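## Task

Bring plate C16 into nest OUT, and make sure the other two plates end up back in the nests they occupied at the start. Every one of the three must lie flat within its nest's locators, its well A1 at the nest corner labelled A1, and must stay put on its own, without the robot holding it. Finish by opening the gripper and pulling the hand away.

## Robot and tools

SETUP. Two 7-joint xArm arms with parallel grippers, named left_arm and right_arm. The scene frame has its origin on the table top midway between the arms, +z up, +x pointing out over the table; left_arm sits on the +y side and right_arm on the -y side (the names do not refer to image sides). Base root poses: left_arm (+0.050, +0.250, +0.210) m, quat_wxyz (+0.994, -0.042, +0.047, -0.091); right_arm (-0.001, -0.259, +0.210) m, quat_wxyz (+0.998, +0.045, +0.044, +0.019). Bases can be tilted; mounting plates and the metal frame behind the arms are fixed obstacles. Either arm may be parked out of the way.

WORKSPACE. Nest OUT lies between the arms. Nests N1, N2, N3 and RD form an arc in front of the arms, in that order going clockwise viewed from above. A fixed bar-code scanner beside RD reads a plate's ID when it lies flat in RD, A1 at the A1 corner, with nothing in the way. Well A1 is at the plate's cut-off corner. The gripper opens to 84 mm; grasp a plate, block or reservoir across its width, on the body above the flange. Pushing a pad down over a flange can jam it there. Loose or held parts may occasionally be tugged by outside disturbances.

execute_actions(actions): actions is a list holding one action object, or an empty list to just fetch state and images. The action may have rows, steps and until.
- rows: 1 to 15 rows, one row per control step (1/30 s). Each row is a single list of 16 numbers in [-1, 1] covering both arms: left_arm's 7 joint values then its gripper opening, then right_arm's 7 joint values then its opening. Joint order: waist, shoulder, upper arm roll, elbow, forearm roll, wrist pitch, wrist roll. Joint values are offsets (not poses) measured from that arm's joint angles at the start of the call, i.e. the last reported angles; every row refers to that same start, not to the row before. Scale: 1.0 = 2.036 rad. Opening is absolute: +1 fully open, -1 closed; going from open to closed takes at least about 0.4 s.
- Joint ranges (rad): waist -6.283..6.283, shoulder -2.059..2.094, upper arm roll -6.283..6.283, elbow -0.192..3.927, forearm roll -6.283..6.283, wrist pitch -1.693..3.142, wrist roll -6.283..6.283. A target more than 0.010 rad outside a range gets the call refused; true ends may differ by up to 0.010 rad, and targets past them are clipped with the note "joint sent to its limit" (its absence proves nothing).
- steps: integer 1 to 450, default 15, at least the number of rows. After the final row the arm keeps heading for that row's target and the gripper keeps its command.
- until: stops the action at the first step where all conditions hold, without halting the arms. Only device: scanner, fields code (e.g. "m60", "no_read") and reads. Numbers need a comparison like [">=", 2]; allowed ones are =, !=, <, <=, >, >=. Any unknown name or out-of-range value rejects the whole call.

MOTION LIMITS. Joint targets move at most 3.14 rad/s with 0.16 s to ramp up, and joints of one arm are timed to finish together. Each step the target stays within 0.623 rad of the measured angle, and if it would put the gripper more than 70 mm from where it is, it is pulled back. So large moves need several calls; an action cut short is not finished by waiting, so send the remainder next.

RESULTS. The state line gives, per arm, end_effector_position (m), end_effector_quat_wxyz and velocities (m/s, rad/s) in the scene frame; reported positions can be off, more so at long reach. That position is the point between the closed pads, about 2 cm behind the fingertips; the tips advance ~10 mm along the gripper's +z while closing. Fingers point along gripper +z and open along its y. Joint positions/velocities list each arm's 7 joints (rad, rad/s) then pad gap (m; 0.084 fully open). grip_measured is the measured opening on the command scale: to hold something, command clearly below it (lower squeezes harder, up to about 24 N per pad; a fast close can hit harder). Joint torques are total drive outputs with offset and noise. Scanner lines show code (current ID in lower case, or no_read, never wrong) and reads (count of changes from no_read to an ID). Other lines: "joint command not followed" (clearance check altered targets; arm drops its target and stops), "too close", arm pushed too far from target (both arms drop targets), TORQUE FAULT, MOTOR HOT, OVER-TEMPERATURE FAULT.

zoom_image(camera, region): camera is cam_left_wrist or cam_right_wrist (both 896x504); region [x0, y0, x1, y1] in pixels from the top-left, at most 504 by 504. Intrinsics: left fx=fy=655.652, cx 448.093, cy 249.669, strong radial distortion; right fx=fy=613.65, cx 446.573, cy 251.976.

read_manual(section): only "licences"; does not move anything.

finished_scene(scene): pass the current scene's number once the goal is met and stable; it cannot be undone and the result reports success.

CAUTIONS. The robot keeps holding its last command while you think. Never knock anything off the table. Keep the arms from striking or pressing each other. Avoid drops, slips, slamming, and hard pushes. Joint load limits (N m): waist 47, shoulder 47, upper arm roll 28.2, elbow 28.2, forearm roll 28.2, wrist pitch 18.8, wrist roll 18.8, including the held object's weight; reaching one triggers a fault that backs the joint off and freezes the arm for 10 s. Holding loads heats motors (warning at 65 °C, brakes at 80 °C until cooled), so don't hold longer than needed.

Each tool is called after ">>>" as name([rows], argument=value, ...), one row to a line, values as JSON.

## Session

>>> execute_actions(actions=[])

Scene clock: 0.00 s.
left_arm: end_effector_position=(+0.3769, +0.0853, +0.2232) grip_measured=+1.00 end_effector_quat_wxyz=(+0.135, +0.843, -0.520, +0.016) end_effector_velocity=(-0.001, +0.000, -0.000) end_effector_angular_velocity=(+0.000, +0.001, -0.001) | right_arm: end_effector_position=(+0.5157, -0.7040, +0.3697) grip_measured=+1.00 end_effector_quat_wxyz=(-0.310, +0.774, +0.256, +0.490) end_effector_velocity=(+0.000, +0.000, +0.000) end_effector_angular_velocity=(+0.001, -0.001, +0.001)
Joint positions: left_arm=[-0.407  0.034  0.148  0.475 -0.426  0.414  1.059  0.084] | right_arm=[-1.125  0.986  0.026  2.253  1.113  1.767 -1.865  0.084]
Joint velocities: left_arm=[-0.     0.     0.    -0.001  0.     0.001  0.     0.   ] | right_arm=[-0.    -0.     0.001 -0.     0.     0.001 -0.     0.   ]
Joint torques (N m, as the arm reports them, + toward a larger angle): no reading
scanner: code=no_read reads=0

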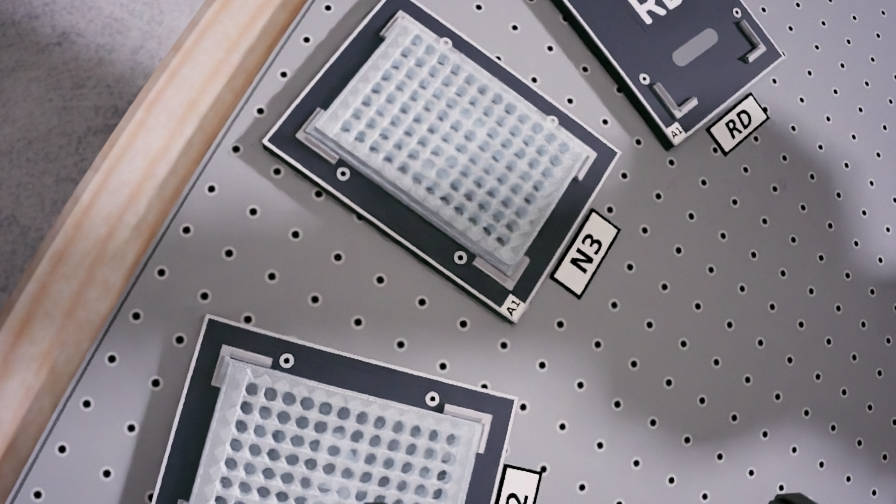

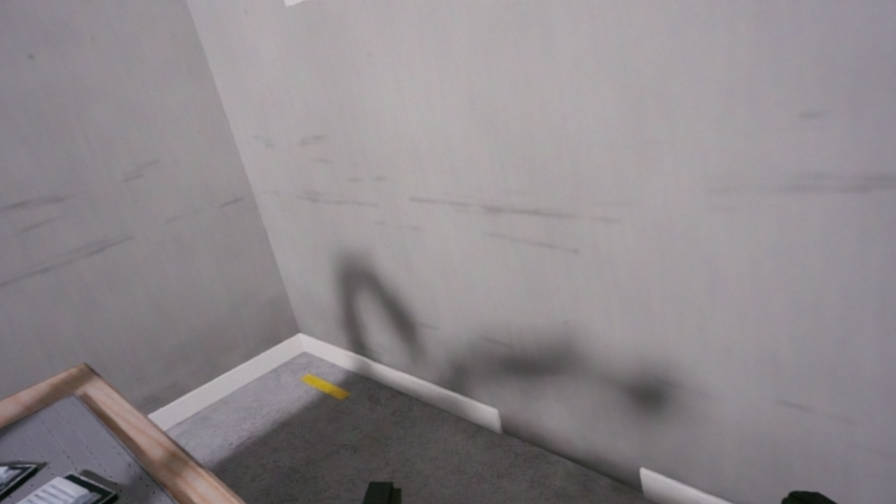

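>>> execute_actions([
  {"rows":[[0.0845,0.0737,-0.0727,0.0624,0.3605,-0.0216,-0.95,1,0.2932,-0.2878,-0.0128,-0.8016,-0.118,-0.3463,0.4494,1]],"steps":60},
])

Scene clock: 3.47 s.
left_arm: end_effector_position=(+0.4226, +0.0920, +0.2013) grip_measured=+1.00 end_effector_quat_wxyz=(+0.000, +0.996, +0.086, +0.001) end_effector_velocity=(+0.000, -0.000, -0.000) end_effector_angular_velocity=(+0.000, +0.000, +0.001) | right_arm: end_effector_position=(+0.2771, -0.2490, +0.1756) grip_measured=+1.00 end_effector_quat_wxyz=(-0.466, +0.858, -0.155, -0.154) end_effector_velocity=(-0.018, +0.006, -0.001) end_effector_angular_velocity=(-0.011, +0.041, -0.007)
Joint positions: left_arm=[-0.235  0.184  0.     0.602  0.308  0.37  -0.875  0.084] | right_arm=[-0.53   0.402 -0.     0.628  0.873  1.063 -0.952  0.084]
Joint velocities: left_arm=[-0.     0.001 -0.     0.     0.    -0.    -0.001 -0.   ] | right_arm=[ 0.009 -0.02  -0.006 -0.05  -0.003 -0.021  0.022  0.   ]
Joint torques (N m, as the arm reports them, + toward a larger angle): left_arm=[ -0.67 -20.01  -1.62   6.49   0.73  -2.48  -0.72] | right_arm=[ -0.91 -14.25  -0.06   5.43   0.7    0.42  -0.26]
scanner: code=no_read reads=0

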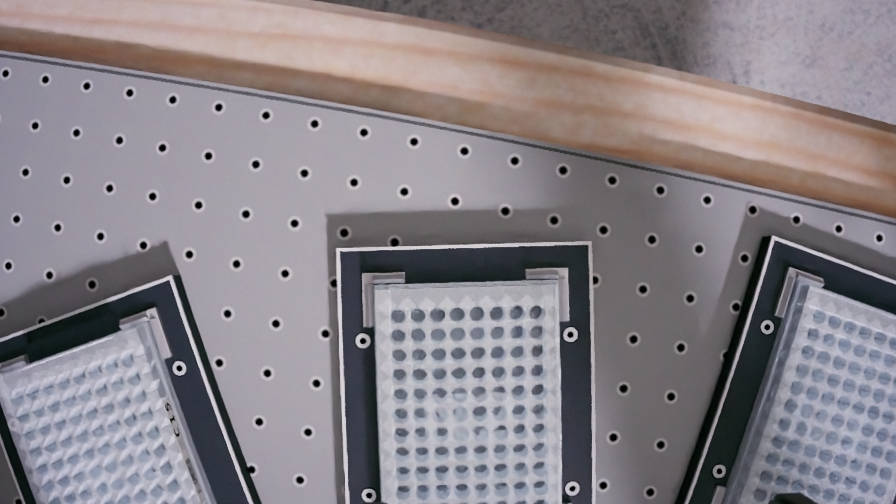

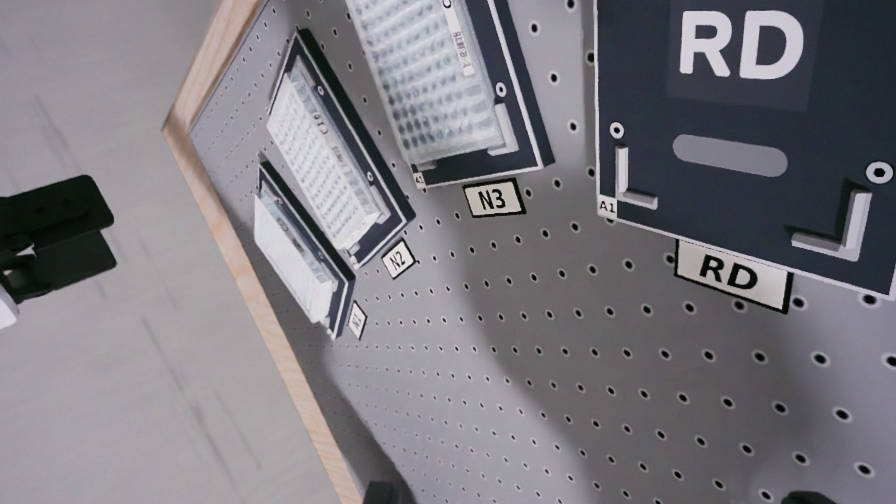

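>>> zoom_image(camera="cam_right_wrist", region=[290, 90, 370, 170])

>>> zoom_image(camera="cam_left_wrist", region=[120, 370, 240, 490])

Region (290, 90, 370, 170) of cam_right_wrist's 896x504 image, scaled by 6.300, with more detail than that image has.

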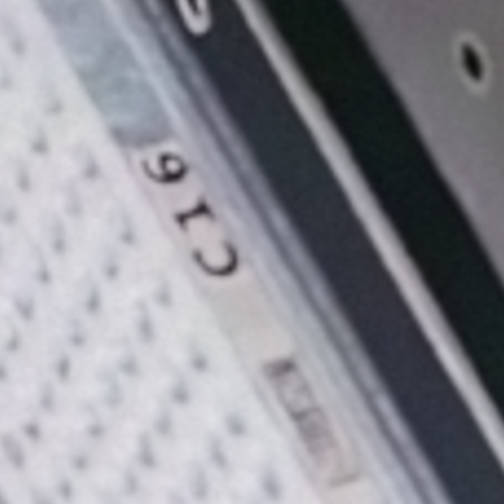

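Region (120, 370, 240, 490) of cam_left_wrist's 896x504 image, scaled by 4.200, with more detail than that image has.

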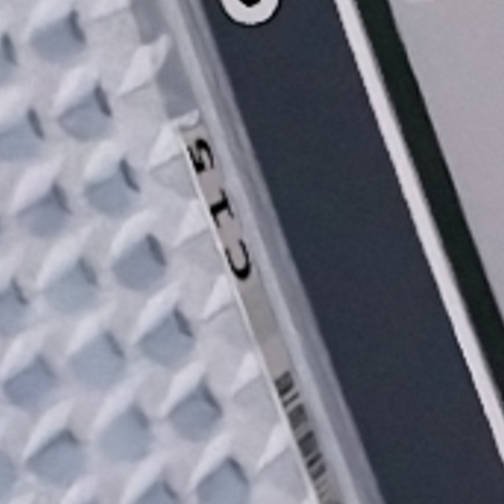

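>>> zoom_image(camera="cam_left_wrist", region=[330, 230, 604, 504])

>>> zoom_image(camera="cam_left_wrist", region=[340, 454, 840, 504])

Region (330, 230, 604, 504) of cam_left_wrist's 896x504 image, scaled by 1.839, with more detail than that image has.

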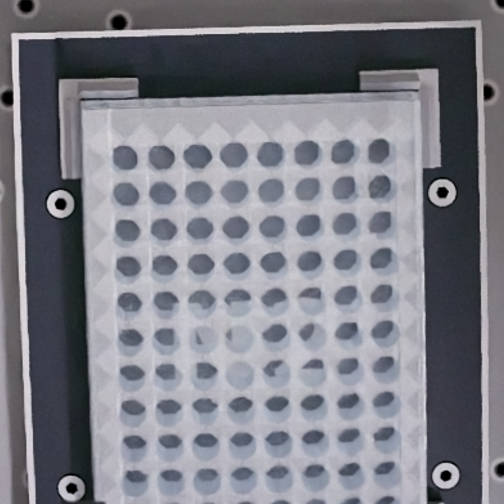

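Region (340, 454, 840, 504) of cam_left_wrist's 896x504 image, scaled by 1.008, with more detail than that image has; it fills the top 50 rows of this view, and the rest is white.

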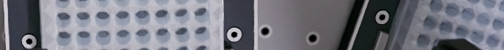

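>>> execute_actions([
  {"rows":[[-0.0832,0.2456,0.0871,0.0397,-0.1513,-0.2073,0.1094,1,0,0,0,0,0,0,0,1]],"steps":36},
])

>>> zoom_image(camera="cam_left_wrist", region=[320, 180, 500, 360])

>>> zoom_image(camera="cam_left_wrist", region=[630, 180, 810, 360])

Scene clock: 9.73 s.
left_arm: end_effector_position=(+0.4113, +0.1079, +0.0600) grip_measured=+1.00 end_effector_quat_wxyz=(-0.000, +0.995, +0.100, +0.000) end_effector_velocity=(-0.001, +0.001, -0.001) end_effector_angular_velocity=(+0.001, +0.002, +0.002) | right_arm: end_effector_position=(+0.2771, -0.2490, +0.1756) grip_measured=+1.00 end_effector_quat_wxyz=(-0.466, +0.858, -0.155, -0.154) end_effector_velocity=(-0.000, -0.000, -0.000) end_effector_angular_velocity=(+0.000, +0.000, -0.000)
Joint positions: left_arm=[-0.405  0.683  0.177  0.683 -0.    -0.052 -0.652  0.084] | right_arm=[-0.53   0.402 -0.     0.628  0.873  1.063 -0.952  0.084]
Joint velocities: left_arm=[-0.     0.002  0.    -0.001 -0.001 -0.    -0.002 -0.   ] | right_arm=[-0.001  0.    -0.    -0.    -0.     0.    -0.     0.   ]
Joint torques (N m, as the arm reports them, + toward a larger angle): left_arm=[ -0.94 -22.24  -0.23   2.18   0.33  -2.15  -0.76] | right_arm=[ -1.02 -14.1    0.03   4.67   0.68   0.54  -0.24]
scanner: code=no_read reads=0

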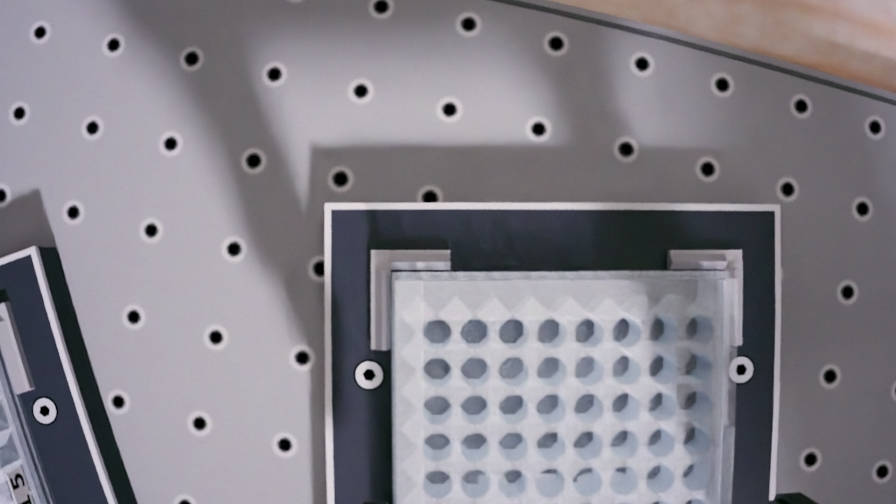

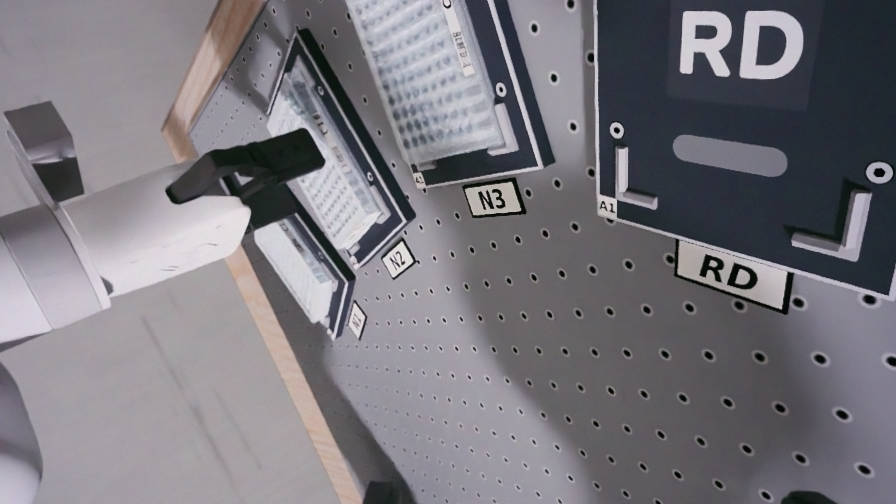

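Region (320, 180, 500, 360) of cam_left_wrist's 896x504 image, scaled by 2.800, with more detail than that image has.

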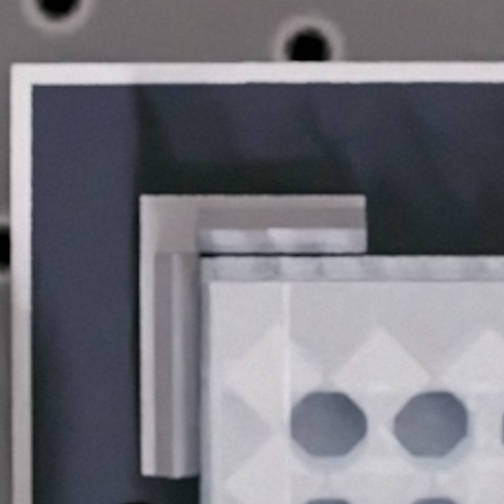

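Region (630, 180, 810, 360) of cam_left_wrist's 896x504 image, scaled by 2.800, with more detail than that image has.

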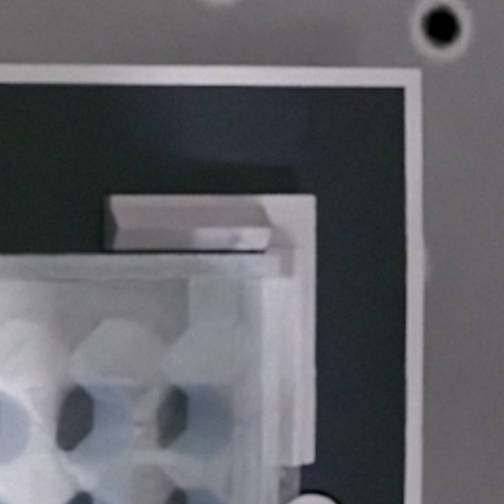

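>>> zoom_image(camera="cam_left_wrist", region=[740, 464, 860, 504])

>>> zoom_image(camera="cam_left_wrist", region=[320, 464, 440, 504])

>>> zoom_image(camera="cam_right_wrist", region=[280, 100, 420, 260])

Region (740, 464, 860, 504) of cam_left_wrist's 896x504 image, scaled by 4.200, with more detail than that image has.

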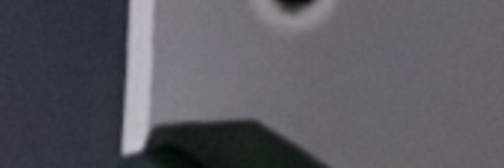

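Region (320, 464, 440, 504) of cam_left_wrist's 896x504 image, scaled by 4.200, with more detail than that image has.

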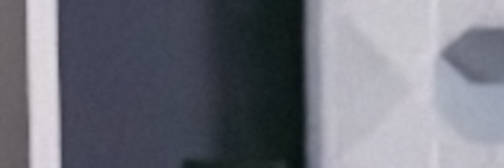

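Region (280, 100, 420, 260) of cam_right_wrist's 896x504 image, scaled by 3.150, with more detail than that image has; it fills the left 441 columns of this view, and the rest is white.

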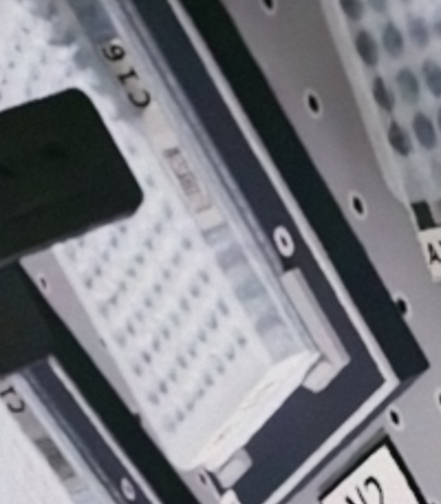

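>>> execute_actions([
  {"rows":[[-0.0008,-0.00035,0,-0.0017,0,-0.0014,-0.0008,1,0,0,0,0,0,0,0,1],[-0.00157,-0.0007,0,-0.00345,0,-0.00275,-0.00157,1,0,0,0,0,0,0,0,1],[-0.00086,0.0021,-0.0005,-0.002,0,-0.0042,-0.00157,1,0,0,0,0,0,0,0,1],[-0.00015,0.0049,-0.0011,-0.0006,0,-0.0056,-0.00157,1,0,0,0,0,0,0,0,1],[0.00056,0.0077,-0.0016,0.0008,0,-0.007,-0.00157,1,0,0,0,0,0,0,0,1],[0.0013,0.0105,-0.0021,0.0022,0,-0.0084,-0.00157,1,0,0,0,0,0,0,0,1],[0.002,0.0134,-0.0027,0.0036,0,-0.0099,-0.00157,1,0,0,0,0,0,0,0,1],[0.0027,0.0162,-0.0032,0.005,0,-0.0113,-0.00157,1,0,0,0,0,0,0,0,1],[0.0034,0.019,-0.0037,0.0064,0,-0.0127,-0.00157,1,0,0,0,0,0,0,0,1],[0.0041,0.0218,-0.0043,0.0079,0,-0.0141,-0.00157,1,0,0,0,0,0,0,0,1],[0.0048,0.0246,-0.0048,0.0093,0,-0.0156,-0.00157,1,0,0,0,0,0,0,0,1],[0.0055,0.0274,-0.0053,0.0107,0,-0.017,-0.00157,1,0,0,0,0,0,0,0,1],[0.0063,0.0302,-0.0059,0.0121,0,-0.0184,-0.00157,1,0,0,0,0,0,0,0,1],[0.00697,0.03302,-0.00639,0.0135,0,-0.01982,-0.00157,1,0,0,0,0,0,0,0,1]],"steps":24},
])

>>> zoom_image(camera="cam_right_wrist", region=[280, 100, 420, 260])

Scene clock: 17.87 s.
left_arm: end_effector_position=(+0.4088, +0.1078, +0.0417) grip_measured=+1.00 end_effector_quat_wxyz=(-0.000, +0.995, +0.100, +0.000) end_effector_velocity=(+0.001, +0.000, -0.001) end_effector_angular_velocity=(-0.001, -0.002, +0.001) | right_arm: end_effector_position=(+0.2771, -0.2490, +0.1756) grip_measured=+1.00 end_effector_quat_wxyz=(-0.466, +0.858, -0.155, -0.154) end_effector_velocity=(+0.001, -0.000, -0.000) end_effector_angular_velocity=(-0.001, -0.002, +0.001)
Joint positions: left_arm=[-0.391  0.75   0.164  0.71  -0.    -0.092 -0.655  0.084] | right_arm=[-0.53   0.402 -0.     0.628  0.873  1.063 -0.952  0.084]
Joint velocities: left_arm=[ 0.001  0.004 -0.     0.002 -0.    -0.004 -0.001  0.   ] | right_arm=[-0.001  0.     0.001  0.002 -0.    -0.    -0.001 -0.   ]
Joint torques (N m, as the arm reports them, + toward a larger angle): left_arm=[ -1.58 -23.41  -0.07   1.9    0.97  -2.45  -0.86] | right_arm=[ -0.68 -13.83   0.03   4.54   0.64   0.63  -0.38]
scanner: code=no_read reads=0

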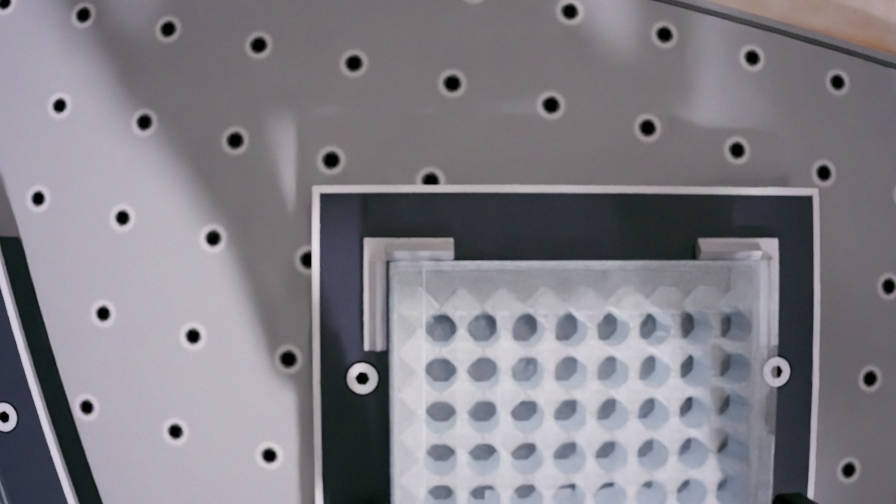

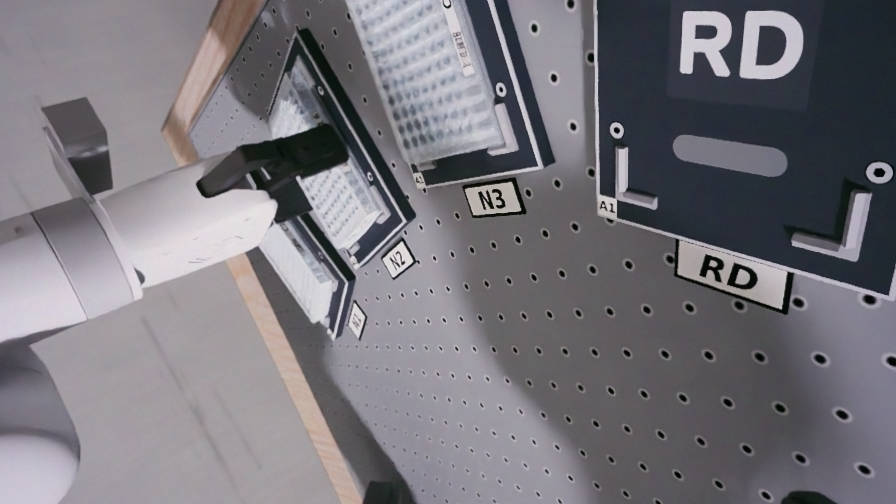

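Region (280, 100, 420, 260) of cam_right_wrist's 896x504 image, scaled by 3.150, with more detail than that image has; it fills the left 441 columns of this view, and the rest is white.

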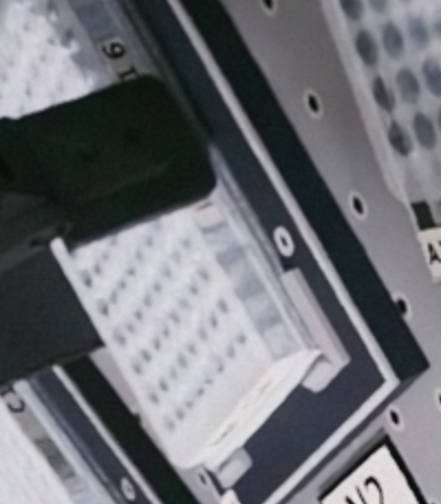

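>>> execute_actions([
  {"rows":[[0,0,0,0,0,0,0,0.96,0,0,0,0,-0.01,0,0,1],[0,0,0,0,0,0,0,0.92,0,0,0,0,-0.03,0,0,1],[0,0,0,0,0,0,0,0.85,0,0,0,0,-0.06,0,0,1],[0,0,0,0,0,0,0,0.7,0,0,0,0,-0.09,0,0,1],[0,0,0,0,0,0,0,0.5,0,0,0,0,-0.12,0,0.01,1],[0,0,0,0,0,0,0,0.2,0,0,0,0,-0.16,0,0.01,1],[0,0,0,0,0,0,0,-0.2,0,0,0,0,-0.2,0,0.01,1],[0,0,0,0,0,0,0,-0.6,0,0,0,0,-0.24,0,0.02,1],[0,0,0,0,0,0,0,-1,0,0,0,0,-0.2765,0,0.02,1]],"steps":14},
])

>>> zoom_image(camera="cam_left_wrist", region=[300, 170, 480, 350])

>>> zoom_image(camera="cam_left_wrist", region=[660, 170, 840, 350])

Scene clock: 19.67 s.
left_arm: end_effector_position=(+0.4088, +0.1083, +0.0417) grip_measured=+0.93 end_effector_quat_wxyz=(-0.000, +0.995, +0.100, +0.000) end_effector_velocity=(+0.001, -0.001, +0.000) end_effector_angular_velocity=(-0.001, -0.001, +0.000) | right_arm: end_effector_position=(+0.1993, -0.2857, +0.1678) grip_measured=+1.00 end_effector_quat_wxyz=(-0.389, +0.882, +0.030, -0.265) end_effector_velocity=(-0.157, -0.127, -0.015) end_effector_angular_velocity=(-0.169, +0.088, +1.040)
Joint positions: left_arm=[-0.39   0.75   0.165  0.71  -0.    -0.092 -0.656  0.082] | right_arm=[-0.53   0.402 -0.     0.628  0.397  1.063 -0.919  0.084]
Joint velocities: left_arm=[-0.     0.    -0.     0.001  0.    -0.    -0.001  0.   ] | right_arm=[-0.002  0.    -0.002  0.    -1.104  0.001  0.098  0.   ]
Joint torques (N m, as the arm reports them, + toward a larger angle): left_arm=[ -2.21 -22.95  -2.     3.06   1.32  -2.65  -0.68] | right_arm=[ -1.1  -14.06   0.03   4.74   2.48   0.43  -0.16]
scanner: code=no_read reads=0

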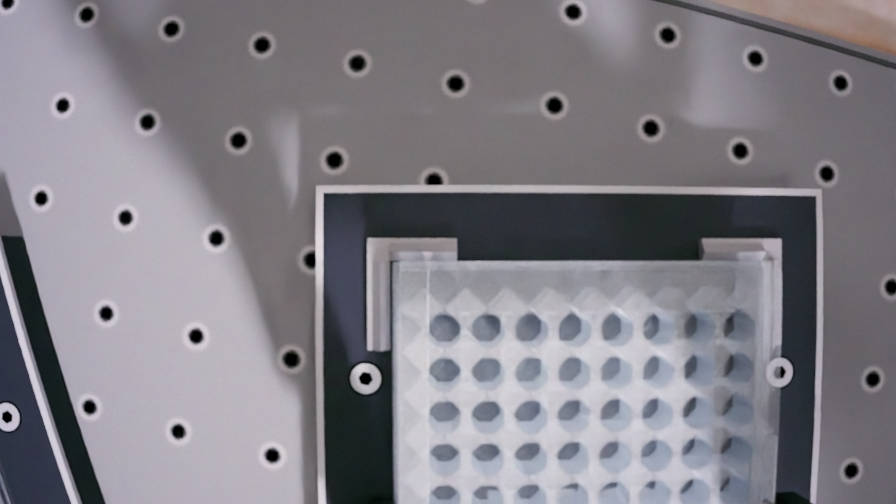

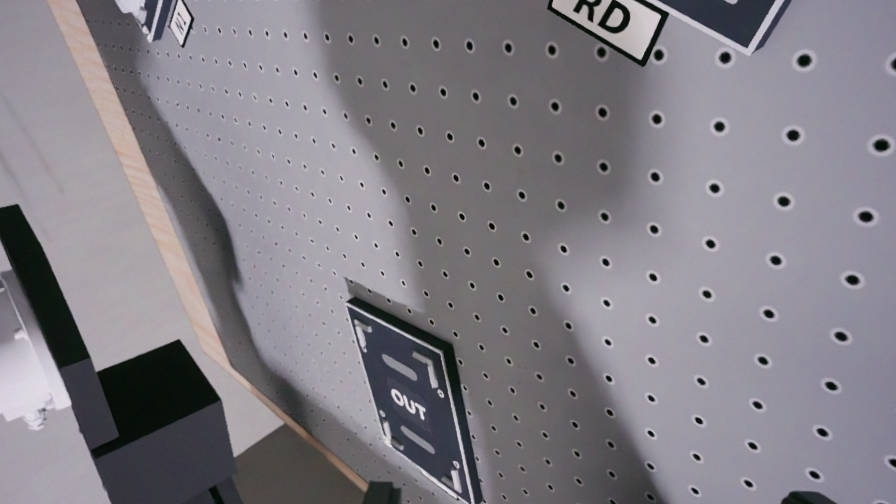

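Region (300, 170, 480, 350) of cam_left_wrist's 896x504 image, scaled by 2.800, with more detail than that image has.

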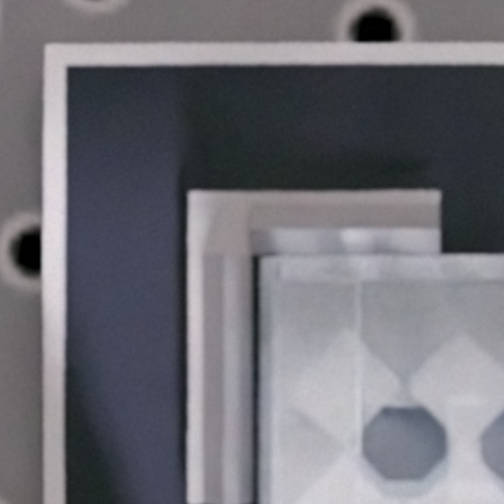

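Region (660, 170, 840, 350) of cam_left_wrist's 896x504 image, scaled by 2.800, with more detail than that image has.

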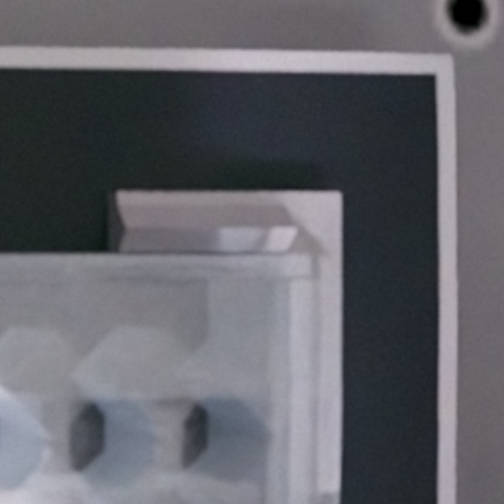

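>>> zoom_image(camera="cam_right_wrist", region=[310, 280, 510, 504])

Region (310, 280, 510, 504) of cam_right_wrist's 896x504 image, scaled by 2.250, with more detail than that image has; it fills the left 450 columns of this view, and the rest is white.

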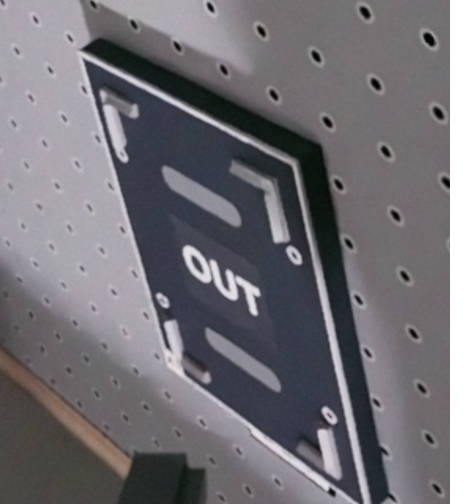

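>>> execute_actions([
  {"rows":[[-0.0005,-0.0018,0.0003,-0.0009,0,0.0009,0,-1,0,0,0,0,-0.01,0,0,1],[-0.0012,-0.0049,0.0009,-0.0024,0,0.0025,0,-1,0,0,0,0,-0.02,0,0,1],[-0.0023,-0.0091,0.0017,-0.0046,0,0.0046,0,-1,0,0,0,0,-0.03,0,0,1],[-0.0038,-0.0152,0.0029,-0.0076,0,0.0077,0,-1,0,0,0,0,-0.04,0,0,1],[-0.0057,-0.0225,0.0043,-0.0113,0,0.0114,0,-1,0,0,0,0,-0.04,0,0,1],[-0.0077,-0.0304,0.0058,-0.0153,0,0.0154,0,-1,0,0,0,0,-0.04,0,0,1],[-0.0097,-0.0382,0.0072,-0.0192,0,0.0193,0,-1,0,0,0,0,-0.04,0,0,1],[-0.0117,-0.0461,0.0087,-0.0232,0,0.0233,0,-1,0,0,0,0,-0.04,0,0,1],[-0.0135,-0.0534,0.0101,-0.0268,0,0.027,0,-1,0,0,0,0,-0.04,0,0,1],[-0.0154,-0.0607,0.0115,-0.0305,0,0.0307,0,-1,0,0,0,0,-0.04,0,0,1],[-0.0154,-0.0607,0.0115,-0.0305,0,0.0307,0,-1,0,0,0,0,-0.04,0,0,1],[-0.0223,-0.0601,0.0111,-0.0316,0,0.0297,-0.0064,-1,0,0,0,0,-0.04,0,0,1],[-0.043,-0.0582,0.0098,-0.0351,0,0.0268,-0.0255,-1,0,0,0,0,-0.04,0,0,1],[-0.0776,-0.0551,0.0076,-0.0408,0,0.0219,-0.0574,-1,0,0,0,0,-0.04,0,0,1],[-0.706,0.0015,-0.0322,-0.1446,0,-0.0671,-0.6379,-1,0,0,0,0,-0.04,0,0,1]],"steps":68},
])

>>> zoom_image(camera="cam_left_wrist", region=[300, 150, 500, 350])

>>> zoom_image(camera="cam_left_wrist", region=[620, 150, 820, 350])

Scene clock: 29.20 s.
left_arm: end_effector_position=(-0.0259, -0.0024, +0.0751) grip_measured=+0.93 end_effector_quat_wxyz=(-0.000, +1.000, +0.011, +0.000) end_effector_velocity=(-0.003, +0.001, +0.000) end_effector_angular_velocity=(+0.000, +0.002, -0.006) | right_arm: end_effector_position=(+0.1881, -0.2955, +0.1667) grip_measured=+1.00 end_effector_quat_wxyz=(-0.374, +0.881, +0.064, -0.281) end_effector_velocity=(+0.000, -0.000, +0.000) end_effector_angular_velocity=(+0.000, +0.001, -0.000)
Joint positions: left_arm=[-1.827  0.753  0.1    0.416 -0.001 -0.228 -1.954  0.082] | right_arm=[-0.53   0.402 -0.     0.628  0.315  1.063 -0.919  0.084]
Joint velocities: left_arm=[-0.006 -0.    -0.003 -0.001  0.    -0.001 -0.003  0.   ] | right_arm=[-0.001  0.001 -0.     0.001 -0.     0.001  0.001 -0.   ]
Joint torques (N m, as the arm reports them, + toward a larger angle): left_arm=[ -1.33 -19.22   0.66   0.36   0.62  -2.14  -0.83] | right_arm=[ -0.97 -13.57  -0.21   4.3    0.61   0.41  -0.27]
scanner: code=no_read reads=0

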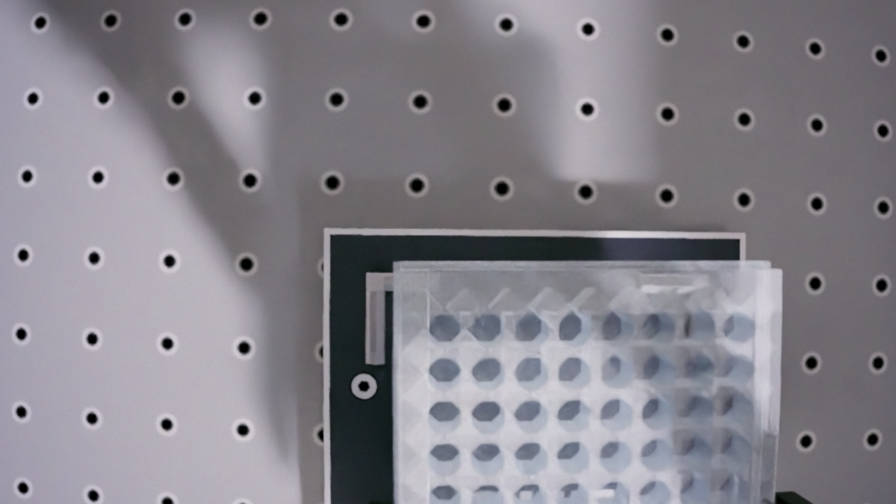

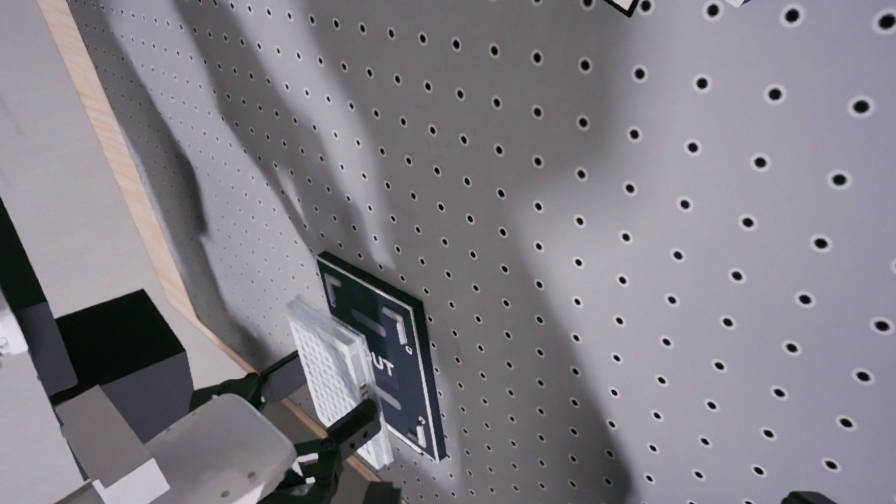

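Region (300, 150, 500, 350) of cam_left_wrist's 896x504 image, scaled by 2.520, with more detail than that image has.

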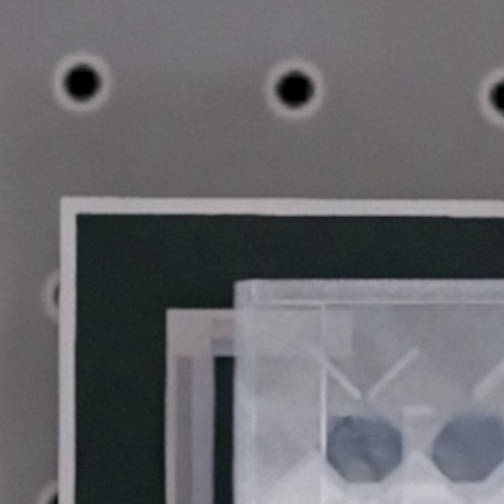

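Region (620, 150, 820, 350) of cam_left_wrist's 896x504 image, scaled by 2.520, with more detail than that image has.

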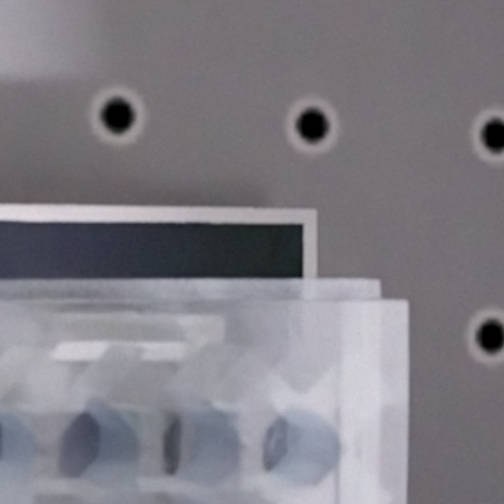

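>>> execute_actions([
  {"rows":[[-0.001,0.0045,-0.0007,0.0019,0,-0.0026,-0.0013,-1,0,0,0,0,0,0,0,1],[-0.0024,0.0114,-0.0017,0.0047,0,-0.0065,-0.0031,-1,0,0,0,0,0,0,0,1],[-0.0043,0.0204,-0.0031,0.0085,0,-0.0116,-0.0057,-1,0,0,0,0,0,0,0,1],[-0.0063,0.0295,-0.0044,0.0122,0,-0.0168,-0.0082,-1,0,0,0,0,0,0,0,1],[-0.0082,0.0386,-0.0058,0.016,0,-0.0219,-0.0107,-1,0,0,0,0,0,0,0,1],[-0.00963,0.0454,-0.0068,0.0188,0,-0.0258,-0.01257,-1,0,0,0,0,0,0,0,1]],"steps":20},
])

>>> zoom_image(camera="cam_left_wrist", region=[300, 170, 480, 350])

>>> zoom_image(camera="cam_left_wrist", region=[660, 170, 840, 350])

Scene clock: 33.17 s.
left_arm: end_effector_position=(-0.0352, +0.0021, +0.0553) grip_measured=+0.93 end_effector_quat_wxyz=(-0.000, +1.000, +0.006, +0.000) end_effector_velocity=(-0.000, +0.001, -0.001) end_effector_angular_velocity=(+0.000, +0.000, -0.003) | right_arm: end_effector_position=(+0.1881, -0.2955, +0.1667) grip_measured=+1.00 end_effector_quat_wxyz=(-0.374, +0.881, +0.064, -0.281) end_effector_velocity=(+0.000, +0.000, +0.000) end_effector_angular_velocity=(+0.001, +0.000, +0.001)
Joint positions: left_arm=[-1.846  0.845  0.086  0.454 -0.001 -0.281 -1.979  0.082] | right_arm=[-0.53   0.402 -0.     0.628  0.315  1.063 -0.919  0.084]
Joint velocities: left_arm=[-0.001  0.004 -0.001  0.001 -0.    -0.002  0.001  0.   ] | right_arm=[-0.     0.     0.002  0.001 -0.     0.001  0.001 -0.   ]
Joint torques (N m, as the arm reports them, + toward a larger angle): left_arm=[  0.13 -20.09   0.07  -0.24   0.74  -1.82  -0.81] | right_arm=[ -1.04 -13.87  -0.21   4.06   0.69   0.39  -0.19]
scanner: code=no_read reads=0

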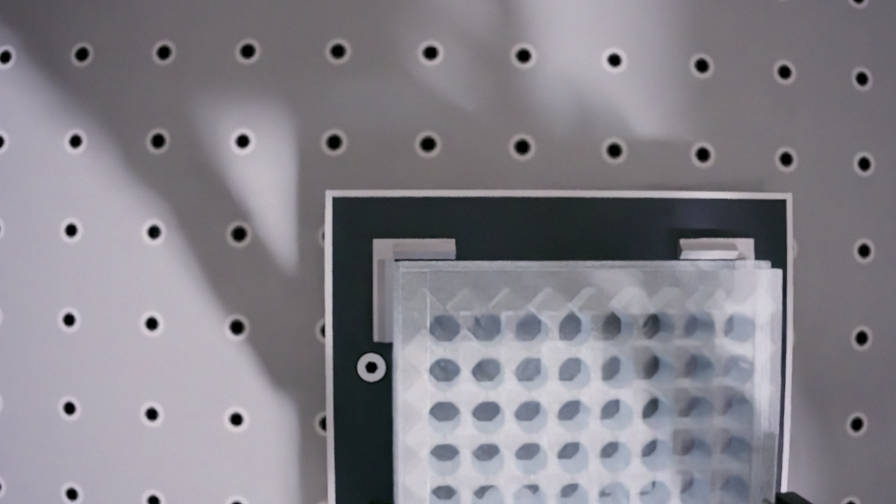

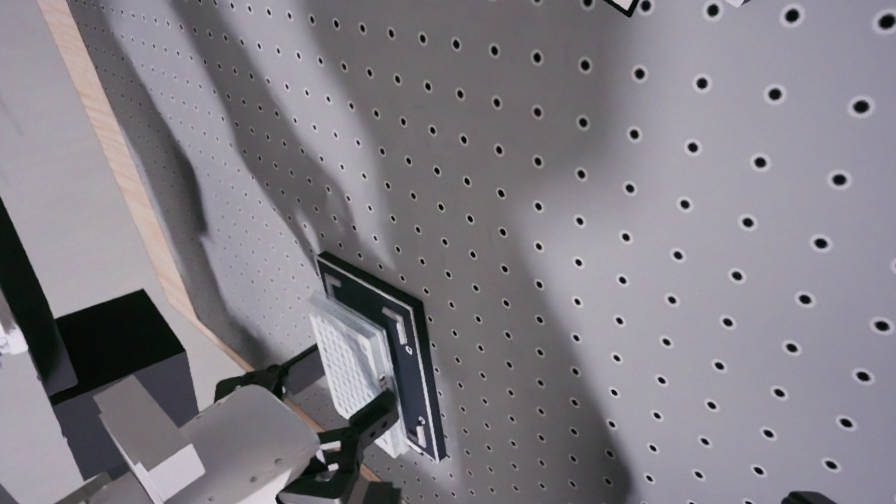

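Region (300, 170, 480, 350) of cam_left_wrist's 896x504 image, scaled by 2.800, with more detail than that image has.

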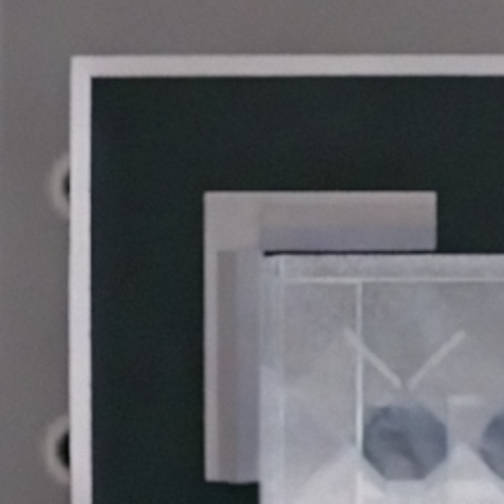

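Region (660, 170, 840, 350) of cam_left_wrist's 896x504 image, scaled by 2.800, with more detail than that image has.

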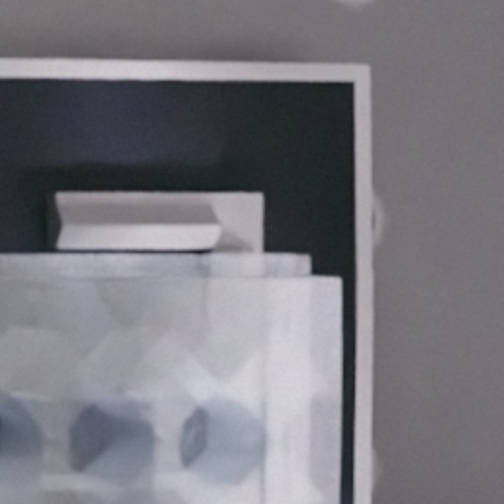

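>>> execute_actions([
  {"rows":[[0.0001,0.003,-0.0002,0.0011,0,-0.0019,-0.0002,-1,0,0,0,0,0,0,0,1],[0.0005,0.006,-0.0004,0.0026,0,-0.0034,-0.0002,-1,0,0,0,0,0,0,0,1],[0.0008,0.009,-0.0006,0.0041,0,-0.005,-0.0002,-1,0,0,0,0,0,0,0,1],[0.0011,0.0119,-0.0008,0.0056,0,-0.0065,-0.0002,-1,0,0,0,0,0,0,0,1],[0.0014,0.0149,-0.001,0.0071,0,-0.008,-0.0002,-1,0,0,0,0,0,0,0,1],[0.0018,0.0179,-0.0012,0.0086,0,-0.0095,-0.0002,-1,0,0,0,0,0,0,0,1],[0.0021,0.0209,-0.0014,0.0101,0,-0.011,-0.0002,-1,0,0,0,0,0,0,0,1],[0.0024,0.0239,-0.0017,0.0116,0,-0.0126,-0.0002,-1,0,0,0,0,0,0,0,1],[0.0028,0.0269,-0.0019,0.0131,0,-0.0141,-0.0002,-1,0,0,0,0,0,0,0,1],[0.0031,0.02986,-0.00207,0.0146,0,-0.0156,-0.0002,-1,0,0,0,0,0,0,0,1]],"steps":21},
])

>>> zoom_image(camera="cam_left_wrist", region=[300, 170, 480, 350])

>>> zoom_image(camera="cam_left_wrist", region=[660, 170, 840, 350])

Scene clock: 36.90 s.
left_arm: end_effector_position=(-0.0351, +0.0024, +0.0418) grip_measured=+0.93 end_effector_quat_wxyz=(-0.000, +1.000, +0.006, +0.000) end_effector_velocity=(-0.000, -0.000, -0.001) end_effector_angular_velocity=(-0.000, +0.000, -0.002) | right_arm: end_effector_position=(+0.1881, -0.2955, +0.1667) grip_measured=+1.00 end_effector_quat_wxyz=(-0.374, +0.881, +0.064, -0.281) end_effector_velocity=(-0.001, +0.000, -0.000) end_effector_angular_velocity=(-0.000, +0.001, -0.000)
Joint positions: left_arm=[-1.84   0.904  0.082  0.482 -0.001 -0.312 -1.98   0.082] | right_arm=[-0.53   0.402 -0.     0.628  0.315  1.063 -0.919  0.084]
Joint velocities: left_arm=[ 0.001  0.003 -0.     0.002  0.    -0.001  0.002  0.   ] | right_arm=[-0.     0.     0.    -0.001 -0.    -0.001  0.001  0.   ]
Joint torques (N m, as the arm reports them, + toward a larger angle): left_arm=[ -0.11 -18.46  -0.42   0.15   0.9   -2.3   -1.01] | right_arm=[ -1.03 -13.75  -0.17   4.21   0.55   0.48  -0.25]
scanner: code=no_read reads=0

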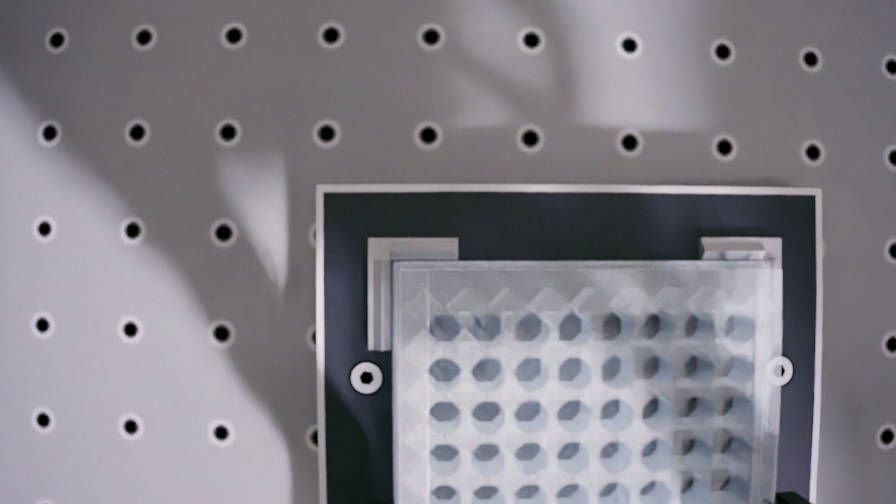

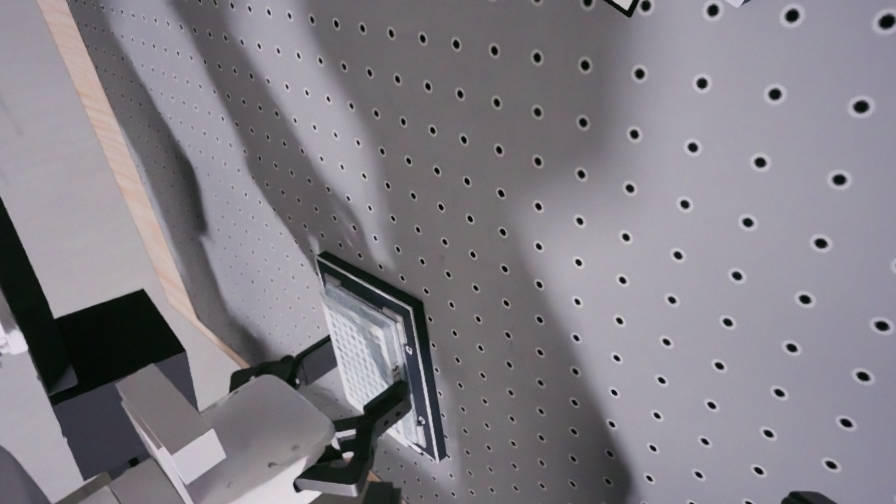

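Region (300, 170, 480, 350) of cam_left_wrist's 896x504 image, scaled by 2.800, with more detail than that image has.

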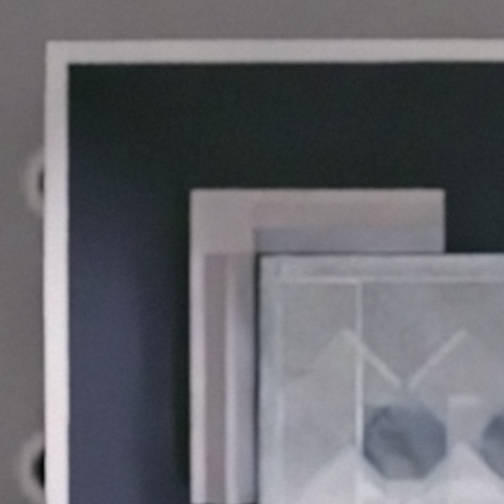

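Region (660, 170, 840, 350) of cam_left_wrist's 896x504 image, scaled by 2.800, with more detail than that image has.

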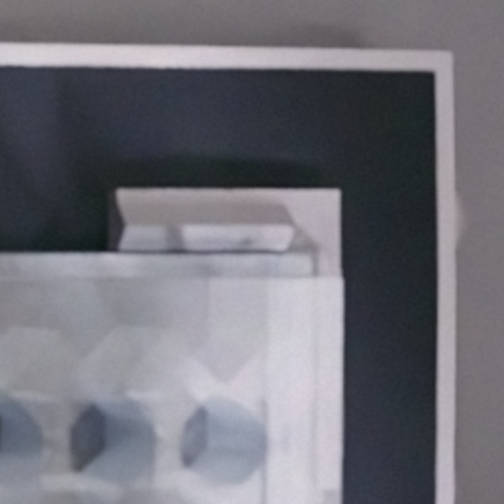

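>>> execute_actions([
  {"rows":[[0,0,0,0,0,0,0,0,0,0,0,0,0,0,0,1],[0,0,0,0,0,0,0,0.8,0,0,0,0,0,0,0,1],[0,0,0,0,0,0,0,1,0,0,0,0,0,0,0,1],[0,0,0,0,0,0,0,1,0,0,0,0,0,0,0,1],[0,0,0,0,0,0,0,1,0,0,0,0,0,0,0,1],[0,0,0,0,0,0,0,1,0,0,0,0,0,0,0,1],[0,0,0,0,0,0,0,1,0,0,0,0,0,0,0,1],[-0.0006,-0.0056,0.0004,-0.0028,0,0.0028,0,1,0,0,0,0,0,0,0,1],[-0.0018,-0.0167,0.0012,-0.0083,0,0.0085,0,1,0,0,0,0,0,0,0,1],[-0.0041,-0.0372,0.0026,-0.0185,0,0.0189,0,1,0,0,0,0,0,0,0,1],[-0.0072,-0.061,0.0049,-0.0284,0,0.0332,0,1,0,0,0,0,0,0,0,1],[-0.0113,-0.0915,0.0078,-0.0408,0,0.0514,0,1,0,0,0,0,0,0,0,1],[-0.0171,-0.1331,0.0118,-0.0579,0,0.0762,0,1,0,0,0,0,0,0,0,1],[-0.022,-0.18,0.014,-0.068,0,0.112,0,1,0,0,0,0,0,0,0,1],[-0.025,-0.24,0.014,-0.075,0,0.165,0,1,0,0,0,0,0,0,0,1]],"steps":27},
])

Scene clock: 39.70 s.
left_arm: end_effector_position=(-0.0451, -0.0033, +0.1453) grip_measured=+1.00 end_effector_quat_wxyz=(-0.004, +1.000, +0.005, -0.009) end_effector_velocity=(+0.006, +0.014, +0.007) end_effector_angular_velocity=(+0.039, -0.013, +0.001) | right_arm: end_effector_position=(+0.1881, -0.2955, +0.1667) grip_measured=+1.00 end_effector_quat_wxyz=(-0.374, +0.881, +0.064, -0.281) end_effector_velocity=(-0.000, +0.000, +0.000) end_effector_angular_velocity=(+0.000, -0.000, +0.002)
Joint positions: left_arm=[-1.89   0.423  0.11   0.33  -0.001  0.019 -1.98   0.084] | right_arm=[-0.53   0.402 -0.     0.628  0.315  1.063 -0.919  0.084]
Joint velocities: left_arm=[-0.005 -0.054  0.005 -0.027  0.001  0.068 -0.    -0.   ] | right_arm=[ 0.001 -0.     0.    -0.    -0.    -0.    -0.     0.   ]
Joint torques (N m, as the arm reports them, + toward a larger angle): left_arm=[ -0.84 -16.26   0.     3.49   1.65  -2.19  -0.9 ] | right_arm=[ -1.01 -13.93  -0.13   4.28   0.58   0.39  -0.26]
scanner: code=no_read reads=0

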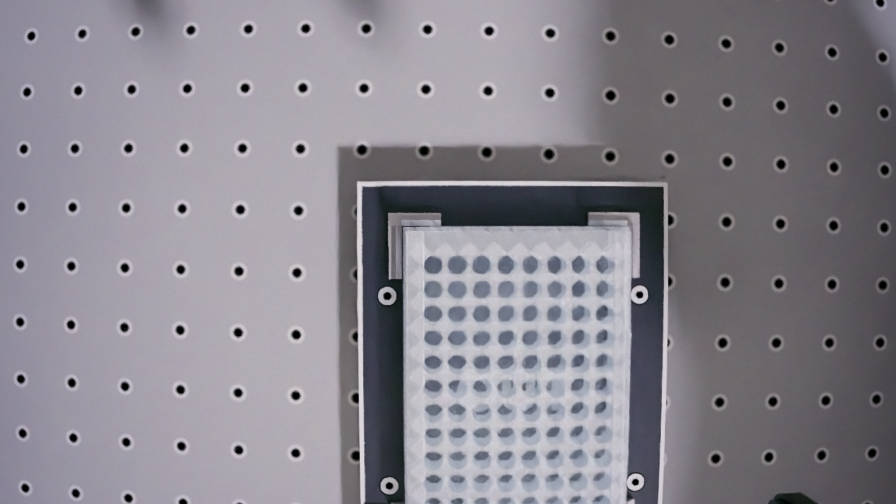

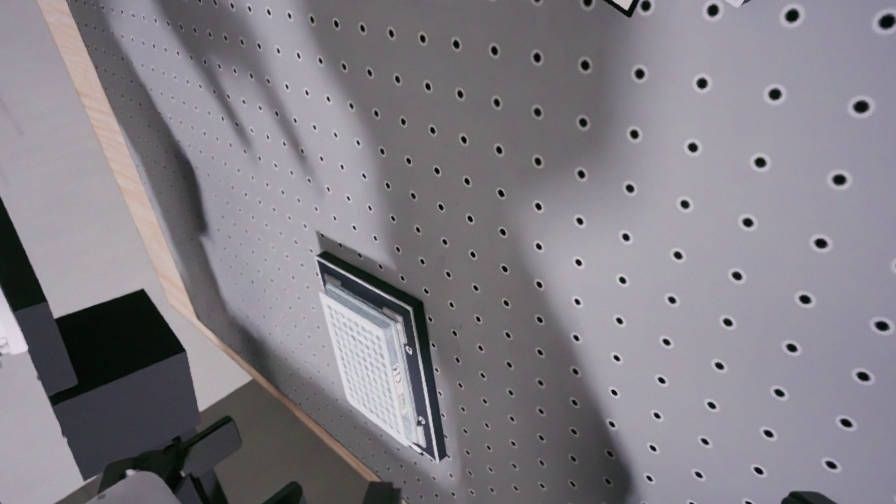

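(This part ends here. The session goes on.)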